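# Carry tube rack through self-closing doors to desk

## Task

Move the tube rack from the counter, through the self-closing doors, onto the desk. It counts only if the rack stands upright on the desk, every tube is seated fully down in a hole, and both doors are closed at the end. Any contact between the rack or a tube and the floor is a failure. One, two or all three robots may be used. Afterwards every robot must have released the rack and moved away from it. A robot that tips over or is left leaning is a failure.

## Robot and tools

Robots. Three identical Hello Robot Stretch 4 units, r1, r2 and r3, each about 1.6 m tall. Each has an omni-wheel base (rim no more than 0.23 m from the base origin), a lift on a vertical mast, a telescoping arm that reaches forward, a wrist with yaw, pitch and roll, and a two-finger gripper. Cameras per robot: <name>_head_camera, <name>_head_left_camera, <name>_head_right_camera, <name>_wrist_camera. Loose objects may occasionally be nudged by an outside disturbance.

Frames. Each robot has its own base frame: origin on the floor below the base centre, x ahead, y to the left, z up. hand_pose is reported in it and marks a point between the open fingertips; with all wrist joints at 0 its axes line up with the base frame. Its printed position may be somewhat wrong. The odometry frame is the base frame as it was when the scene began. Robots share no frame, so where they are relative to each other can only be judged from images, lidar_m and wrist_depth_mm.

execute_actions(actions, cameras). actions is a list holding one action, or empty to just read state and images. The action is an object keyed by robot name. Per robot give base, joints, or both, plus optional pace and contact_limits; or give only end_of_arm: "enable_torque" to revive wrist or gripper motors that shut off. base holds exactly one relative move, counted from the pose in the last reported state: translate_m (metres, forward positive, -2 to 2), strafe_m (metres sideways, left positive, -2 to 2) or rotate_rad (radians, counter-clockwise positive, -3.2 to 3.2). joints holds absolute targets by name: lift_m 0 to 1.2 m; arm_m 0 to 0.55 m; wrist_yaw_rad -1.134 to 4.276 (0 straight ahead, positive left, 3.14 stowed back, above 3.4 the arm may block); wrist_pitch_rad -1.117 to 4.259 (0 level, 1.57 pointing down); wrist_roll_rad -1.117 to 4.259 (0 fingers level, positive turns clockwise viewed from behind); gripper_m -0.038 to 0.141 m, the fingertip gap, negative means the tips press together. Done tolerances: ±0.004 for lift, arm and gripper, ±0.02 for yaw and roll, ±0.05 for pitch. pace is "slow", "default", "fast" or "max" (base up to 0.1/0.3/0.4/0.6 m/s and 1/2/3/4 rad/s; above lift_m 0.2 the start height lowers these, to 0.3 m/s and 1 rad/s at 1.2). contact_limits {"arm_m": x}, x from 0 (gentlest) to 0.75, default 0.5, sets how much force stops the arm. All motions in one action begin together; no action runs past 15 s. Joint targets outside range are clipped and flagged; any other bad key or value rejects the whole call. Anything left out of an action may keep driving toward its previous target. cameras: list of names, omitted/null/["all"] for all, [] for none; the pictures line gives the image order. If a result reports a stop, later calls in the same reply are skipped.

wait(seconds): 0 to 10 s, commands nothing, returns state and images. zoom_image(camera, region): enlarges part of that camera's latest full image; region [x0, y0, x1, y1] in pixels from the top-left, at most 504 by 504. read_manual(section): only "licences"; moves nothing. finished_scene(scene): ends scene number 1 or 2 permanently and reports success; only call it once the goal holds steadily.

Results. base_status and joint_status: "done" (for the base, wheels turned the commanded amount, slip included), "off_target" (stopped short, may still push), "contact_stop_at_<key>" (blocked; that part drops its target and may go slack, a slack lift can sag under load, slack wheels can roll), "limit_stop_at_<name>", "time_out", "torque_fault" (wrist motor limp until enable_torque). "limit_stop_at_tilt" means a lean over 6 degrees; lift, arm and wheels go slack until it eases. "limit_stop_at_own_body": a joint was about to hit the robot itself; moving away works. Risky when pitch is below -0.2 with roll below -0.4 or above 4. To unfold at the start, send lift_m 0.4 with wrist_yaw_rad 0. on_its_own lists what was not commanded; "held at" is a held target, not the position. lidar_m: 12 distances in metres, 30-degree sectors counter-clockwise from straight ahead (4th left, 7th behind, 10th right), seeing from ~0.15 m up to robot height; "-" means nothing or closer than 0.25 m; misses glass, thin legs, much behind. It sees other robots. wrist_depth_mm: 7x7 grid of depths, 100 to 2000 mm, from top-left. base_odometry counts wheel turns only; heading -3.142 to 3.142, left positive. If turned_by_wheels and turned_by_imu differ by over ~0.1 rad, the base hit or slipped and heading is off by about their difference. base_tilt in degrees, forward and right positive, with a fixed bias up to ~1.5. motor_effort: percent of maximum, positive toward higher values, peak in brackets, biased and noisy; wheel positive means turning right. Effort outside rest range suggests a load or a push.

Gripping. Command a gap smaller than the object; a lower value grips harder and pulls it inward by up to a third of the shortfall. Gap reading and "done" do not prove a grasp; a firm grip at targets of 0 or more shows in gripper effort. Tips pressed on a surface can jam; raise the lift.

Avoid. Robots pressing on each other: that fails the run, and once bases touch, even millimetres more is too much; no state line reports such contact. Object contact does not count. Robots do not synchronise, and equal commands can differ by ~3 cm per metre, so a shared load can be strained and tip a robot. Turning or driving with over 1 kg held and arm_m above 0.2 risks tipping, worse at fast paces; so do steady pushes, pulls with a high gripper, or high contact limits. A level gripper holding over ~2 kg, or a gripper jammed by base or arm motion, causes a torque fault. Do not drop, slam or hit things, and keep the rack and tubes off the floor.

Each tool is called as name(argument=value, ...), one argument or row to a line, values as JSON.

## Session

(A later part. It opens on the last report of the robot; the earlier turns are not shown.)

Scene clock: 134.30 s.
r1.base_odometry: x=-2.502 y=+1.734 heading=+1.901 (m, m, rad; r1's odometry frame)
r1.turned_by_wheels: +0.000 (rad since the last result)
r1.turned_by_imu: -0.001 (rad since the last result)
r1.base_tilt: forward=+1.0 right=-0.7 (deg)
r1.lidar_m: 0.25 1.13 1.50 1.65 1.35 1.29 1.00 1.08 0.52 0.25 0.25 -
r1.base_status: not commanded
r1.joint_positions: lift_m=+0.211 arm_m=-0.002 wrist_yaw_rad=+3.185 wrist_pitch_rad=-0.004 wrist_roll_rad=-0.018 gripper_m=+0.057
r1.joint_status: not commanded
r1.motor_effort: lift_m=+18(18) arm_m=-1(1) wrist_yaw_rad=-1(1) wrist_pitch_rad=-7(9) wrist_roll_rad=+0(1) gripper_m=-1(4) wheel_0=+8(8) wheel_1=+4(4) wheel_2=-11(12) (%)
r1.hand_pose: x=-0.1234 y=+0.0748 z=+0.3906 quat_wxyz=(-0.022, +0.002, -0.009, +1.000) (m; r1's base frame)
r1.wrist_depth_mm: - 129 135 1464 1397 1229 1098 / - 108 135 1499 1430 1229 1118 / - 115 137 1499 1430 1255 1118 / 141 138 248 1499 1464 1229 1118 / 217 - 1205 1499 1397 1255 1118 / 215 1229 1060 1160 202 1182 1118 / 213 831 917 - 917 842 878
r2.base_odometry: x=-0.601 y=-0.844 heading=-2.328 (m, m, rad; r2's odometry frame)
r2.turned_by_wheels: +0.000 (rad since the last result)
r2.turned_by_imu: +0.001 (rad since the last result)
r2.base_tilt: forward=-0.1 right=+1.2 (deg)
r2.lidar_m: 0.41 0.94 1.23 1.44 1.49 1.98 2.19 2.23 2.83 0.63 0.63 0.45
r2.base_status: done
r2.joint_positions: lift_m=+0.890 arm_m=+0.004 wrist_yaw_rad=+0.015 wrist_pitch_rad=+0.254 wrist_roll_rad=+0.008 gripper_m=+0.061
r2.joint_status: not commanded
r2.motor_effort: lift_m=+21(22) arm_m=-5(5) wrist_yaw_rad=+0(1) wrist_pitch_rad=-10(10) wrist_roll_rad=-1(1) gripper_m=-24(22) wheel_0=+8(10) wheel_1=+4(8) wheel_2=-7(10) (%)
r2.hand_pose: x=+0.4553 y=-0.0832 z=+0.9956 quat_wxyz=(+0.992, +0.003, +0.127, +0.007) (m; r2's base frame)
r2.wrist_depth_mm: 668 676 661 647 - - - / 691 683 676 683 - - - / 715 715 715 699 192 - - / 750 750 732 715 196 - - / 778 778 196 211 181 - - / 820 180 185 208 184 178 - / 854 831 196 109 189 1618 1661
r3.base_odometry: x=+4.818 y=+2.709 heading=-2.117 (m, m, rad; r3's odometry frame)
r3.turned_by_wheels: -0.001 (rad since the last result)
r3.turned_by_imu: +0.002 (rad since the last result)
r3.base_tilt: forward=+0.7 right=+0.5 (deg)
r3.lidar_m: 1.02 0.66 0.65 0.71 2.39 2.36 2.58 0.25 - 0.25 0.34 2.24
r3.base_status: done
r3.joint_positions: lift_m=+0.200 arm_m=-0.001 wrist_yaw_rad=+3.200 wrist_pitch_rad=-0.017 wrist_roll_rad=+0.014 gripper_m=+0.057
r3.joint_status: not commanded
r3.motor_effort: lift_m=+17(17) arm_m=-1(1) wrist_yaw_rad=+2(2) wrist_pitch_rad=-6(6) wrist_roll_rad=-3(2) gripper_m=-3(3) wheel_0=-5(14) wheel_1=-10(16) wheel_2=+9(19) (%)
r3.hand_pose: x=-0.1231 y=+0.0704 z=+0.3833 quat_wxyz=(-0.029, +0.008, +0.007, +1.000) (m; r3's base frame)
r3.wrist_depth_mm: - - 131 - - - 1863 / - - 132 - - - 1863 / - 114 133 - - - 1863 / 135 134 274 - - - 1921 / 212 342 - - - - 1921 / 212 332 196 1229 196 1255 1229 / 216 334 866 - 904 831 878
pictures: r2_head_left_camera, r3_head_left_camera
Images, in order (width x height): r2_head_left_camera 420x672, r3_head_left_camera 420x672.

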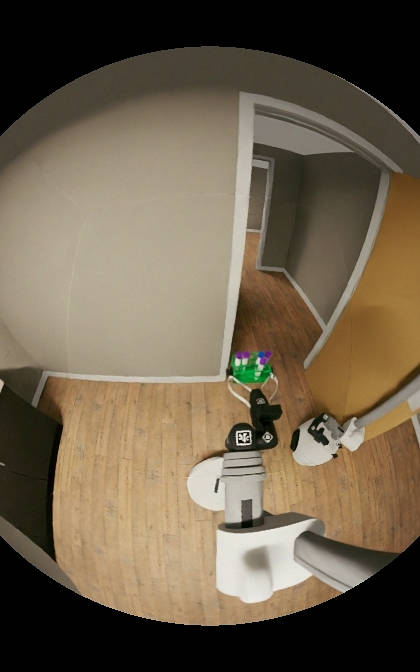

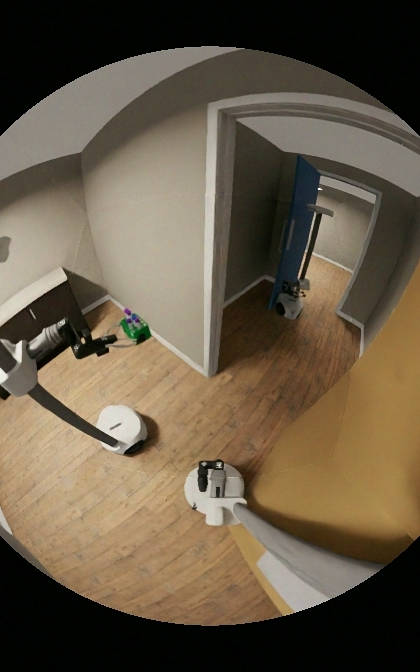

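execute_actions(
  actions=[
    {"r2":{"base":{"rotate_rad":-0.49},"joints":{"lift_m":0.7},"pace":"fast"}},
  ],
  cameras=[],
)

execute_actions(
  actions=[
    {"r2":{"base":{"translate_m":1.1},"joints":{"lift_m":0.5},"pace":"fast"}},
  ],
  cameras=[],
)

execute_actions(
  actions=[
    {"r2":{"base":{"rotate_rad":0.19},"pace":"fast"}},
  ],
  cameras=["r2_head_left_camera","r2_head_camera"],
)

Scene clock: 141.37 s.
r1.base_odometry: x=-2.502 y=+1.734 heading=+1.901 (m, m, rad; r1's odometry frame)
r1.turned_by_wheels: +0.000 (rad since the last result)
r1.turned_by_imu: -0.001 (rad since the last result)
r1.base_tilt: forward=+1.0 right=-0.8 (deg)
r1.lidar_m: 0.25 1.14 1.48 1.67 1.33 1.30 1.00 1.08 0.53 0.26 0.25 -
r1.base_status: not commanded
r1.joint_positions: lift_m=+0.211 arm_m=-0.002 wrist_yaw_rad=+3.185 wrist_pitch_rad=-0.004 wrist_roll_rad=-0.018 gripper_m=+0.057
r1.joint_status: not commanded
r1.motor_effort: lift_m=+18(18) arm_m=+0(1) wrist_yaw_rad=-1(2) wrist_pitch_rad=-10(10) wrist_roll_rad=+1(1) gripper_m=-2(4) wheel_0=+8(8) wheel_1=+4(4) wheel_2=-12(11) (%)
r1.hand_pose: x=-0.1234 y=+0.0748 z=+0.3906 quat_wxyz=(-0.022, +0.002, -0.009, +1.000) (m; r1's base frame)
r1.wrist_depth_mm: - 129 135 1464 1397 1205 1098 / - 108 135 1464 1430 1205 1098 / - 115 137 1499 1397 1229 1098 / 141 138 247 1537 1430 1255 1118 / 217 - 1205 1537 1397 1255 1098 / 215 1229 1060 1160 202 1205 1118 / 213 831 917 - 917 831 878
r2.base_odometry: x=-0.601 y=-0.845 heading=-2.817 (m, m, rad; r2's odometry frame)
r2.turned_by_wheels: -0.489 (rad since the last result)
r2.turned_by_imu: -0.479 (rad since the last result)
r2.base_tilt: forward=-0.2 right=+1.2 (deg)
r2.lidar_m: 0.41 0.91 0.96 1.31 1.44 1.50 2.04 2.18 2.25 2.80 0.63 0.41
r2.base_status: done
r2.joint_positions: lift_m=+0.700 arm_m=+0.004 wrist_yaw_rad=+0.015 wrist_pitch_rad=+0.254 wrist_roll_rad=+0.008 gripper_m=+0.061
r2.joint_status: all done
r2.motor_effort: lift_m=+18(20) arm_m=-5(5) wrist_yaw_rad=+0(1) wrist_pitch_rad=-9(11) wrist_roll_rad=-1(0) gripper_m=-28(25) wheel_0=+6(11) wheel_1=+3(7) wheel_2=+7(12) (%)
r2.hand_pose: x=+0.4553 y=-0.0832 z=+0.8060 quat_wxyz=(+0.992, +0.003, +0.127, +0.007) (m; r2's base frame)
r2.wrist_depth_mm: 597 - - - - 891 750 / 621 - - - - 917 768 / 634 - - - 191 946 778 / 661 - - 234 196 960 788 / 676 - 196 211 181 931 788 / 707 180 186 213 185 178 809 / 732 1281 196 109 190 960 788
r3.base_odometry: x=+4.818 y=+2.709 heading=-2.117 (m, m, rad; r3's odometry frame)
r3.turned_by_wheels: +0.000 (rad since the last result)
r3.turned_by_imu: +0.000 (rad since the last result)
r3.base_tilt: forward=+0.7 right=+0.4 (deg)
r3.lidar_m: 1.02 0.47 0.49 0.72 2.41 2.37 2.59 0.25 - 0.25 0.33 2.23
r3.base_status: not commanded
r3.joint_positions: lift_m=+0.200 arm_m=-0.001 wrist_yaw_rad=+3.200 wrist_pitch_rad=-0.017 wrist_roll_rad=+0.014 gripper_m=+0.057
r3.joint_status: not commanded
r3.motor_effort: lift_m=+17(17) arm_m=-1(1) wrist_yaw_rad=+0(2) wrist_pitch_rad=-6(6) wrist_roll_rad=-2(3) gripper_m=-5(2) wheel_0=-5(5) wheel_1=-10(10) wheel_2=+9(9) (%)
r3.hand_pose: x=-0.1231 y=+0.0704 z=+0.3833 quat_wxyz=(-0.029, +0.008, +0.007, +1.000) (m; r3's base frame)
r3.wrist_depth_mm: - - 131 - - - 1863 / - - 132 - - - 1808 / - 114 134 - - - 1863 / 135 134 273 - - - 1863 / 212 342 - - - - 1863 / 212 330 196 1229 196 1255 1255 / 216 332 878 - 891 831 878
pictures: none
No camera images: the call's "cameras" was empty. Leave "cameras" out to get every camera's image.

Scene clock: 145.47 s.
r1.base_odometry: x=-2.502 y=+1.734 heading=+1.901 (m, m, rad; r1's odometry frame)
r1.turned_by_wheels: +0.000 (rad since the last result)
r1.turned_by_imu: -0.001 (rad since the last result)
r1.base_tilt: forward=+1.0 right=-0.7 (deg)
r1.lidar_m: 0.25 1.13 1.43 1.33 1.33 1.28 1.03 1.06 0.52 0.25 0.25 -
r1.base_status: not commanded
r1.joint_positions: lift_m=+0.211 arm_m=-0.002 wrist_yaw_rad=+3.185 wrist_pitch_rad=-0.004 wrist_roll_rad=-0.018 gripper_m=+0.057
r1.joint_status: not commanded
r1.motor_effort: lift_m=+18(18) arm_m=-1(1) wrist_yaw_rad=-1(1) wrist_pitch_rad=-8(8) wrist_roll_rad=+1(1) gripper_m=+0(1) wheel_0=+8(8) wheel_1=+5(4) wheel_2=-11(11) (%)
r1.hand_pose: x=-0.1234 y=+0.0748 z=+0.3906 quat_wxyz=(-0.022, +0.002, -0.009, +1.000) (m; r1's base frame)
r1.wrist_depth_mm: - 129 135 1464 1430 1205 1098 / - 109 135 1464 1430 1229 1078 / - 115 137 1499 1430 1255 1098 / 141 138 247 1499 1430 1281 1118 / 217 - 1182 1499 1397 1255 1118 / 215 1255 1060 1182 202 1205 1098 / 213 831 917 - 917 842 878
r2.base_odometry: x=-1.643 y=-1.196 heading=-2.816 (m, m, rad; r2's odometry frame)
r2.turned_by_wheels: +0.000 (rad since the last result)
r2.turned_by_imu: -0.004 (rad since the last result)
r2.base_tilt: forward=-0.3 right=+1.3 (deg)
r2.lidar_m: 0.43 1.44 1.48 0.46 0.40 2.13 2.84 0.60 0.57 0.45 0.42 0.46
r2.base_status: done
r2.joint_positions: lift_m=+0.500 arm_m=+0.004 wrist_yaw_rad=+0.015 wrist_pitch_rad=+0.254 wrist_roll_rad=+0.008 gripper_m=+0.061
r2.joint_status: all done
r2.motor_effort: lift_m=+17(17) arm_m=-5(5) wrist_yaw_rad=+0(0) wrist_pitch_rad=-11(10) wrist_roll_rad=-1(1) gripper_m=-28(24) wheel_0=+5(11) wheel_1=+3(3) wheel_2=-4(14) (%)
r2.hand_pose: x=+0.4553 y=-0.0832 z=+0.6059 quat_wxyz=(+0.992, +0.003, +0.127, +0.007) (m; r2's base frame)
r2.wrist_depth_mm: - - - 1808 1281 960 788 / - - - 1921 1281 976 798 / - - - 1756 190 1025 820 / - - - 1708 195 1025 842 / 1499 1756 196 211 180 976 831 / 1229 181 185 208 185 178 842 / 1025 1025 196 110 190 991 820
r3.base_odometry: x=+4.818 y=+2.709 heading=-2.117 (m, m, rad; r3's odometry frame)
r3.turned_by_wheels: +0.000 (rad since the last result)
r3.turned_by_imu: +0.000 (rad since the last result)
r3.base_tilt: forward=+0.5 right=+0.5 (deg)
r3.lidar_m: 0.58 1.27 2.27 2.48 2.41 2.37 2.58 0.25 - 0.25 0.34 0.58
r3.base_status: not commanded
r3.joint_positions: lift_m=+0.200 arm_m=-0.001 wrist_yaw_rad=+3.200 wrist_pitch_rad=-0.017 wrist_roll_rad=+0.014 gripper_m=+0.057
r3.joint_status: not commanded
r3.motor_effort: lift_m=+17(17) arm_m=+0(1) wrist_yaw_rad=+2(1) wrist_pitch_rad=-6(5) wrist_roll_rad=-2(2) gripper_m=-4(3) wheel_0=-5(5) wheel_1=-10(10) wheel_2=+9(9) (%)
r3.hand_pose: x=-0.1231 y=+0.0704 z=+0.3833 quat_wxyz=(-0.029, +0.008, +0.007, +1.000) (m; r3's base frame)
r3.wrist_depth_mm: - - 131 - - - 1808 / - - 132 - - - 1863 / - 114 133 - - - 1863 / 135 134 274 - - - 1863 / 212 342 - - - - 1863 / 211 330 196 1205 196 1205 1229 / 217 332 878 - 891 831 878
pictures: none
No camera images: the call's "cameras" was empty. Leave "cameras" out to get every camera's image.

Scene clock: 146.27 s.
r1.base_odometry: x=-2.502 y=+1.734 heading=+1.901 (m, m, rad; r1's odometry frame)
r1.turned_by_wheels: +0.000 (rad since the last result)
r1.turned_by_imu: +0.000 (rad since the last result)
r1.base_tilt: forward=+1.0 right=-0.7 (deg)
r1.lidar_m: 0.25 1.12 1.44 1.25 1.34 1.30 1.00 1.05 0.53 0.25 0.25 -
r1.base_status: not commanded
r1.joint_positions: lift_m=+0.211 arm_m=-0.002 wrist_yaw_rad=+3.185 wrist_pitch_rad=-0.004 wrist_roll_rad=-0.018 gripper_m=+0.057
r1.joint_status: not commanded
r1.motor_effort: lift_m=+18(18) arm_m=+0(1) wrist_yaw_rad=-1(1) wrist_pitch_rad=-9(10) wrist_roll_rad=+1(1) gripper_m=+1(2) wheel_0=+8(8) wheel_1=+5(5) wheel_2=-12(11) (%)
r1.hand_pose: x=-0.1234 y=+0.0748 z=+0.3906 quat_wxyz=(-0.022, +0.002, -0.009, +1.000) (m; r1's base frame)
r1.wrist_depth_mm: - 129 135 1464 1397 1229 1118 / - 108 135 1499 1430 1255 1118 / - 115 137 1499 1464 1229 1118 / 141 138 247 1499 1464 1255 1138 / 217 - 1205 1499 1397 1255 1118 / 214 1205 1078 1160 202 1205 1118 / 213 831 917 - 917 831 866
r2.base_odometry: x=-1.643 y=-1.196 heading=-2.627 (m, m, rad; r2's odometry frame)
r2.turned_by_wheels: +0.189 (rad since the last result)
r2.turned_by_imu: +0.187 (rad since the last result)
r2.base_tilt: forward=-0.2 right=+1.3 (deg)
r2.lidar_m: 0.42 1.44 1.26 0.39 0.41 2.25 3.15 0.58 0.55 0.42 0.41 1.17
r2.base_status: done
r2.joint_positions: lift_m=+0.500 arm_m=+0.004 wrist_yaw_rad=+0.015 wrist_pitch_rad=+0.254 wrist_roll_rad=+0.008 gripper_m=+0.061
r2.joint_status: not commanded
r2.motor_effort: lift_m=+17(17) arm_m=-5(5) wrist_yaw_rad=-1(2) wrist_pitch_rad=-10(9) wrist_roll_rad=-2(2) gripper_m=-24(22) wheel_0=-4(11) wheel_1=-3(4) wheel_2=-3(13) (%)
r2.hand_pose: x=+0.4553 y=-0.0832 z=+0.6059 quat_wxyz=(+0.992, +0.003, +0.127, +0.007) (m; r2's base frame)
r2.wrist_depth_mm: 1464 - - - 1756 1229 960 / 1499 - - - 1808 1205 960 / 1366 - - - 191 1255 960 / 1205 - - 231 196 1255 960 / 1229 1397 196 211 180 1205 976 / 1205 180 186 208 185 178 976 / 1042 1025 196 109 190 1025 917
r3.base_odometry: x=+4.818 y=+2.709 heading=-2.117 (m, m, rad; r3's odometry frame)
r3.turned_by_wheels: +0.000 (rad since the last result)
r3.turned_by_imu: +0.000 (rad since the last result)
r3.base_tilt: forward=+0.5 right=+0.6 (deg)
r3.lidar_m: 0.59 1.25 2.28 2.49 2.40 2.37 2.57 0.25 - 0.25 0.33 0.59
r3.base_status: not commanded
r3.joint_positions: lift_m=+0.200 arm_m=-0.001 wrist_yaw_rad=+3.200 wrist_pitch_rad=-0.017 wrist_roll_rad=+0.014 gripper_m=+0.057
r3.joint_status: not commanded
r3.motor_effort: lift_m=+17(17) arm_m=-1(1) wrist_yaw_rad=+2(1) wrist_pitch_rad=-6(6) wrist_roll_rad=-2(2) gripper_m=-2(3) wheel_0=-5(5) wheel_1=-10(10) wheel_2=+9(9) (%)
r3.hand_pose: x=-0.1231 y=+0.0704 z=+0.3833 quat_wxyz=(-0.029, +0.008, +0.007, +1.000) (m; r3's base frame)
r3.wrist_depth_mm: - - 131 - - - 1863 / - - 131 - - - 1921 / - 114 133 - - - 1863 / 135 134 276 - - - 1921 / 213 343 - - - - 1921 / 213 332 196 1229 196 1229 1229 / 216 330 854 - 891 842 878
pictures: r2_head_camera, r2_head_left_camera
Images, in order (width x height): r2_head_camera 420x560, r2_head_left_camera 420x672.

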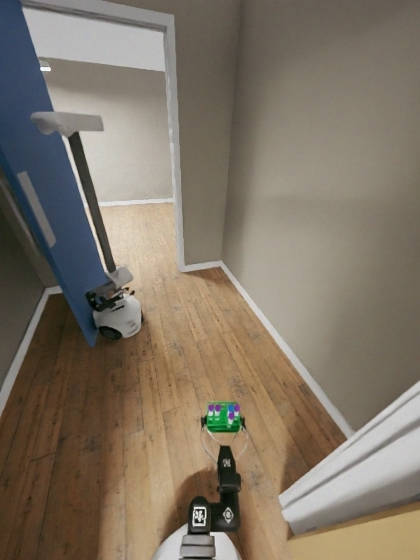

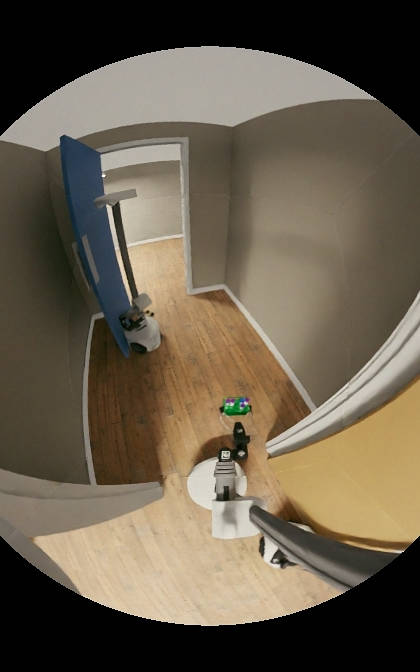

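execute_actions(
  actions=[],
  cameras=["r2_head_camera","r3_head_camera"],
)

Scene clock: 158.73 s.
r1.base_odometry: x=-2.502 y=+1.734 heading=+1.901 (m, m, rad; r1's odometry frame)
r1.turned_by_wheels: +0.000 (rad since the last result)
r1.turned_by_imu: -0.002 (rad since the last result)
r1.base_tilt: forward=+1.0 right=-0.8 (deg)
r1.lidar_m: 0.25 1.12 1.41 1.27 1.35 1.30 1.03 1.05 0.52 0.25 0.25 -
r1.base_status: not commanded
r1.joint_positions: lift_m=+0.211 arm_m=-0.002 wrist_yaw_rad=+3.185 wrist_pitch_rad=-0.004 wrist_roll_rad=-0.018 gripper_m=+0.057
r1.joint_status: not commanded
r1.motor_effort: lift_m=+18(18) arm_m=-1(1) wrist_yaw_rad=-1(1) wrist_pitch_rad=-10(10) wrist_roll_rad=-1(1) gripper_m=+1(2) wheel_0=+8(8) wheel_1=+4(5) wheel_2=-12(11) (%)
r1.hand_pose: x=-0.1234 y=+0.0748 z=+0.3906 quat_wxyz=(-0.022, +0.002, -0.009, +1.000) (m; r1's base frame)
r1.wrist_depth_mm: - 129 135 1499 1430 1229 1098 / - 108 135 1464 1430 1229 1118 / - 115 137 1499 1464 1255 1118 / 141 139 247 1464 1430 1255 1118 / 217 - 1205 1499 1397 1255 1118 / 215 1255 1060 1138 202 1205 1118 / 213 831 931 - 917 842 878
r2.base_odometry: x=-1.643 y=-1.196 heading=-2.627 (m, m, rad; r2's odometry frame)
r2.turned_by_wheels: +0.000 (rad since the last result)
r2.turned_by_imu: +0.004 (rad since the last result)
r2.base_tilt: forward=-0.1 right=+1.1 (deg)
r2.lidar_m: 0.42 1.42 1.24 0.40 0.40 2.25 3.14 0.58 0.55 0.42 0.42 1.16
r2.base_status: done
r2.joint_positions: lift_m=+0.500 arm_m=+0.004 wrist_yaw_rad=+0.015 wrist_pitch_rad=+0.254 wrist_roll_rad=+0.008 gripper_m=+0.061
r2.joint_status: not commanded
r2.motor_effort: lift_m=+18(17) arm_m=-5(5) wrist_yaw_rad=-2(2) wrist_pitch_rad=-12(9) wrist_roll_rad=-1(2) gripper_m=-24(22) wheel_0=-4(11) wheel_1=-3(4) wheel_2=-3(13) (%)
r2.hand_pose: x=+0.4553 y=-0.0832 z=+0.6059 quat_wxyz=(+0.992, +0.003, +0.127, +0.007) (m; r2's base frame)
r2.wrist_depth_mm: 1464 - - - 1756 1229 946 / 1464 - - - 1808 1205 960 / 1366 - - - 189 1255 960 / 1182 - - - 195 1255 976 / 1255 1397 196 211 179 1160 976 / 1205 180 186 208 184 178 991 / 1008 1008 196 109 190 1042 917
r3.base_odometry: x=+4.818 y=+2.709 heading=-2.117 (m, m, rad; r3's odometry frame)
r3.turned_by_wheels: +0.000 (rad since the last result)
r3.turned_by_imu: +0.000 (rad since the last result)
r3.base_tilt: forward=+0.8 right=+0.6 (deg)
r3.lidar_m: 0.59 1.28 2.27 2.49 2.41 2.37 2.58 0.25 - 0.25 0.33 0.58
r3.base_status: not commanded
r3.joint_positions: lift_m=+0.200 arm_m=-0.001 wrist_yaw_rad=+3.200 wrist_pitch_rad=-0.017 wrist_roll_rad=+0.014 gripper_m=+0.057
r3.joint_status: not commanded
r3.motor_effort: lift_m=+17(17) arm_m=-1(1) wrist_yaw_rad=+1(1) wrist_pitch_rad=-6(6) wrist_roll_rad=-2(2) gripper_m=-3(3) wheel_0=-5(5) wheel_1=-10(10) wheel_2=+9(9) (%)
r3.hand_pose: x=-0.1231 y=+0.0704 z=+0.3833 quat_wxyz=(-0.029, +0.008, +0.007, +1.000) (m; r3's base frame)
r3.wrist_depth_mm: - - 131 - - - 1863 / - - 132 - - - 1921 / - 114 133 - - - 1863 / 135 134 273 - - - 1921 / 211 342 - - - - 1921 / 211 334 197 1205 197 1229 1205 / 216 332 854 - 891 820 866
pictures: r2_head_camera, r3_head_camera
Images, in order (width x height): r2_head_camera 420x560, r3_head_camera 420x560.

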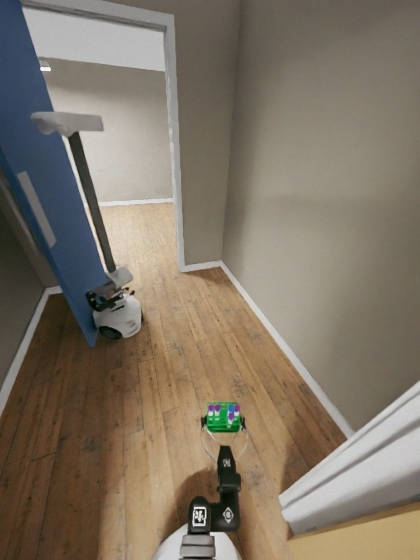

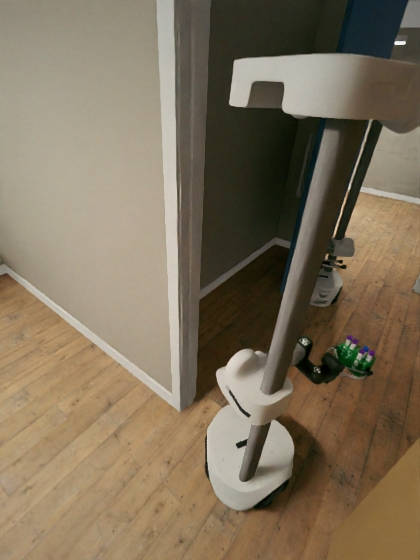

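execute_actions(
  actions=[
    {"r2":{"base":{"translate_m":1.25},"pace":"fast"},"r3":{"base":{"strafe_m":0.8},"pace":"default"}},
  ],
  cameras=[],
)

execute_actions(
  actions=[
    {"r2":{"base":{"rotate_rad":0.56},"pace":"default"}},
  ],
  cameras=["r2_head_camera","r3_head_camera"],
)

Scene clock: 168.80 s.
r1.base_odometry: x=-2.502 y=+1.734 heading=+1.901 (m, m, rad; r1's odometry frame)
r1.turned_by_wheels: +0.000 (rad since the last result)
r1.turned_by_imu: -0.001 (rad since the last result)
r1.base_tilt: forward=+1.0 right=-0.8 (deg)
r1.lidar_m: 0.25 1.13 1.48 0.67 0.62 0.82 1.03 1.05 0.53 0.25 0.25 -
r1.base_status: not commanded
r1.joint_positions: lift_m=+0.211 arm_m=-0.002 wrist_yaw_rad=+3.185 wrist_pitch_rad=-0.004 wrist_roll_rad=-0.018 gripper_m=+0.057
r1.joint_status: not commanded
r1.motor_effort: lift_m=+18(18) arm_m=-1(1) wrist_yaw_rad=-1(1) wrist_pitch_rad=-9(9) wrist_roll_rad=-1(1) gripper_m=-3(2) wheel_0=+8(8) wheel_1=+5(4) wheel_2=-11(11) (%)
r1.hand_pose: x=-0.1234 y=+0.0748 z=+0.3906 quat_wxyz=(-0.022, +0.002, -0.009, +1.000) (m; r1's base frame)
r1.wrist_depth_mm: - 129 135 1464 1397 1205 1098 / - 108 135 1499 1430 1229 798 / - 115 137 1499 1430 1255 1118 / 141 138 247 1537 1430 1255 1098 / 217 - 1205 1499 1366 1255 1118 / 216 1229 1060 1160 202 1205 1098 / 213 842 917 - 917 831 878
r2.base_odometry: x=-2.731 y=-1.811 heading=-2.627 (m, m, rad; r2's odometry frame)
r2.turned_by_wheels: +0.000 (rad since the last result)
r2.turned_by_imu: -0.004 (rad since the last result)
r2.base_tilt: forward=-0.1 right=+1.2 (deg)
r2.lidar_m: 0.41 1.16 0.62 0.62 1.45 1.34 1.24 1.00 0.77 0.61 0.60 0.46
r2.base_status: done
r2.joint_positions: lift_m=+0.500 arm_m=+0.004 wrist_yaw_rad=+0.015 wrist_pitch_rad=+0.254 wrist_roll_rad=+0.008 gripper_m=+0.061
r2.joint_status: not commanded
r2.motor_effort: lift_m=+18(17) arm_m=-5(5) wrist_yaw_rad=-1(0) wrist_pitch_rad=-13(10) wrist_roll_rad=+0(1) gripper_m=-24(25) wheel_0=+6(13) wheel_1=+0(12) wheel_2=-1(19) (%)
r2.hand_pose: x=+0.4553 y=-0.0832 z=+0.6059 quat_wxyz=(+0.992, +0.003, +0.127, +0.007) (m; r2's base frame)
r2.wrist_depth_mm: - 904 917 976 878 597 473 / - - 946 1025 854 603 480 / - - 976 1060 191 603 484 / - - 976 1098 198 621 488 / 1756 1661 197 211 179 603 496 / 1308 181 186 213 185 178 492 / 1025 1025 196 110 190 603 469
r3.base_odometry: x=+5.501 y=+2.293 heading=-2.117 (m, m, rad; r3's odometry frame)
r3.turned_by_wheels: +0.000 (rad since the last result)
r3.turned_by_imu: +0.000 (rad since the last result)
r3.base_tilt: forward=+0.7 right=+0.5 (deg)
r3.lidar_m: 1.37 1.67 1.63 1.79 1.91 1.88 2.05 2.51 2.45 1.57 0.68 1.24
r3.base_status: done
r3.joint_positions: lift_m=+0.200 arm_m=-0.001 wrist_yaw_rad=+3.200 wrist_pitch_rad=-0.017 wrist_roll_rad=+0.014 gripper_m=+0.057
r3.joint_status: not commanded
r3.motor_effort: lift_m=+17(17) arm_m=-1(1) wrist_yaw_rad=+2(1) wrist_pitch_rad=-6(6) wrist_roll_rad=-2(1) gripper_m=-3(3) wheel_0=-4(13) wheel_1=+2(14) wheel_2=+0(8) (%)
r3.hand_pose: x=-0.1231 y=+0.0704 z=+0.3833 quat_wxyz=(-0.029, +0.008, +0.007, +1.000) (m; r3's base frame)
r3.wrist_depth_mm: - - 131 - - 1756 1464 / - - 132 - - 1756 1537 / - 114 134 - - 1756 1537 / 135 134 276 - - 1756 1499 / 213 - - - 1863 1708 1499 / 212 1098 196 1205 197 1255 1205 / 216 788 866 - 917 831 878
pictures: none
No camera images: the call's "cameras" was empty. Leave "cameras" out to get every camera's image.

Scene clock: 170.13 s.
r1.base_odometry: x=-2.502 y=+1.734 heading=+1.901 (m, m, rad; r1's odometry frame)
r1.turned_by_wheels: +0.000 (rad since the last result)
r1.turned_by_imu: +0.000 (rad since the last result)
r1.base_tilt: forward=+1.0 right=-0.8 (deg)
r1.lidar_m: 0.25 1.13 1.48 0.66 0.61 0.58 1.03 1.06 0.54 0.26 0.25 -
r1.base_status: not commanded
r1.joint_positions: lift_m=+0.211 arm_m=-0.002 wrist_yaw_rad=+3.185 wrist_pitch_rad=-0.004 wrist_roll_rad=-0.018 gripper_m=+0.057
r1.joint_status: not commanded
r1.motor_effort: lift_m=+18(18) arm_m=-1(1) wrist_yaw_rad=-1(1) wrist_pitch_rad=-9(8) wrist_roll_rad=+0(1) gripper_m=-1(2) wheel_0=+8(8) wheel_1=+4(4) wheel_2=-12(11) (%)
r1.hand_pose: x=-0.1234 y=+0.0748 z=+0.3906 quat_wxyz=(-0.022, +0.002, -0.009, +1.000) (m; r1's base frame)
r1.wrist_depth_mm: - 129 135 1464 1397 1182 1118 / - 109 135 1464 1430 647 1078 / - 115 137 1499 1430 1229 1118 / 141 138 248 1499 1430 1281 1098 / 217 - 1205 1499 1397 1255 1118 / 215 1229 1060 1138 202 1205 1098 / 213 831 917 - 917 831 866
r2.base_odometry: x=-2.731 y=-1.811 heading=-2.068 (m, m, rad; r2's odometry frame)
r2.turned_by_wheels: +0.559 (rad since the last result)
r2.turned_by_imu: +0.550 (rad since the last result)
r2.base_tilt: forward=-0.1 right=+1.2 (deg)
r2.lidar_m: 0.43 0.63 0.61 1.44 1.34 1.18 1.02 0.75 0.61 0.61 0.67 1.10
r2.base_status: done
r2.joint_positions: lift_m=+0.500 arm_m=+0.004 wrist_yaw_rad=+0.015 wrist_pitch_rad=+0.254 wrist_roll_rad=+0.008 gripper_m=+0.061
r2.joint_status: not commanded
r2.motor_effort: lift_m=+17(18) arm_m=-5(5) wrist_yaw_rad=-1(3) wrist_pitch_rad=-9(9) wrist_roll_rad=-2(0) gripper_m=-25(26) wheel_0=-7(11) wheel_1=-1(9) wheel_2=-6(8) (%)
r2.hand_pose: x=+0.4553 y=-0.0832 z=+0.6059 quat_wxyz=(+0.992, +0.003, +0.127, +0.007) (m; r2's base frame)
r2.wrist_depth_mm: 917 - - - - 809 778 / 931 - - - - 831 798 / 946 - - - 190 866 809 / 976 1336 - - 194 891 842 / 960 1336 197 211 182 931 866 / 1008 181 186 208 184 178 917 / 991 1008 196 110 190 991 917
r3.base_odometry: x=+5.501 y=+2.293 heading=-2.117 (m, m, rad; r3's odometry frame)
r3.turned_by_wheels: +0.000 (rad since the last result)
r3.turned_by_imu: +0.000 (rad since the last result)
r3.base_tilt: forward=+0.6 right=+0.5 (deg)
r3.lidar_m: 1.36 1.65 1.62 1.78 1.91 1.88 2.06 2.51 2.46 1.57 0.88 0.88
r3.base_status: not commanded
r3.joint_positions: lift_m=+0.200 arm_m=-0.001 wrist_yaw_rad=+3.200 wrist_pitch_rad=-0.017 wrist_roll_rad=+0.014 gripper_m=+0.057
r3.joint_status: not commanded
r3.motor_effort: lift_m=+17(17) arm_m=-1(1) wrist_yaw_rad=+2(1) wrist_pitch_rad=-6(6) wrist_roll_rad=-2(3) gripper_m=-3(2) wheel_0=-4(4) wheel_1=+3(2) wheel_2=+0(0) (%)
r3.hand_pose: x=-0.1231 y=+0.0704 z=+0.3833 quat_wxyz=(-0.029, +0.008, +0.007, +1.000) (m; r3's base frame)
r3.wrist_depth_mm: - - 131 - - 1708 1499 / - - 132 - - 1708 1499 / - 114 134 - - 1708 1499 / 135 134 276 - - 1708 1537 / 212 - - - 1863 1708 1537 / 212 1118 196 1205 197 1229 1229 / 216 778 866 - 891 831 878
pictures: r2_head_camera, r3_head_camera
Images, in order (width x height): r2_head_camera 420x560, r3_head_camera 420x560.

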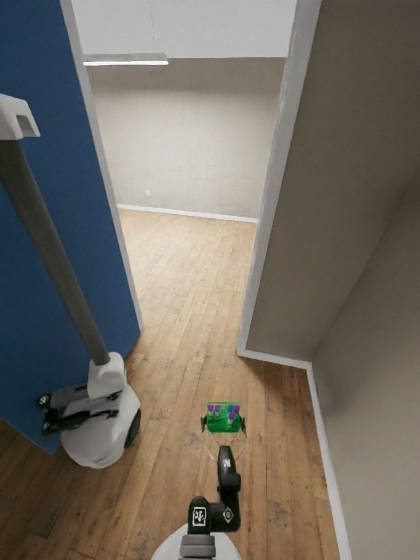

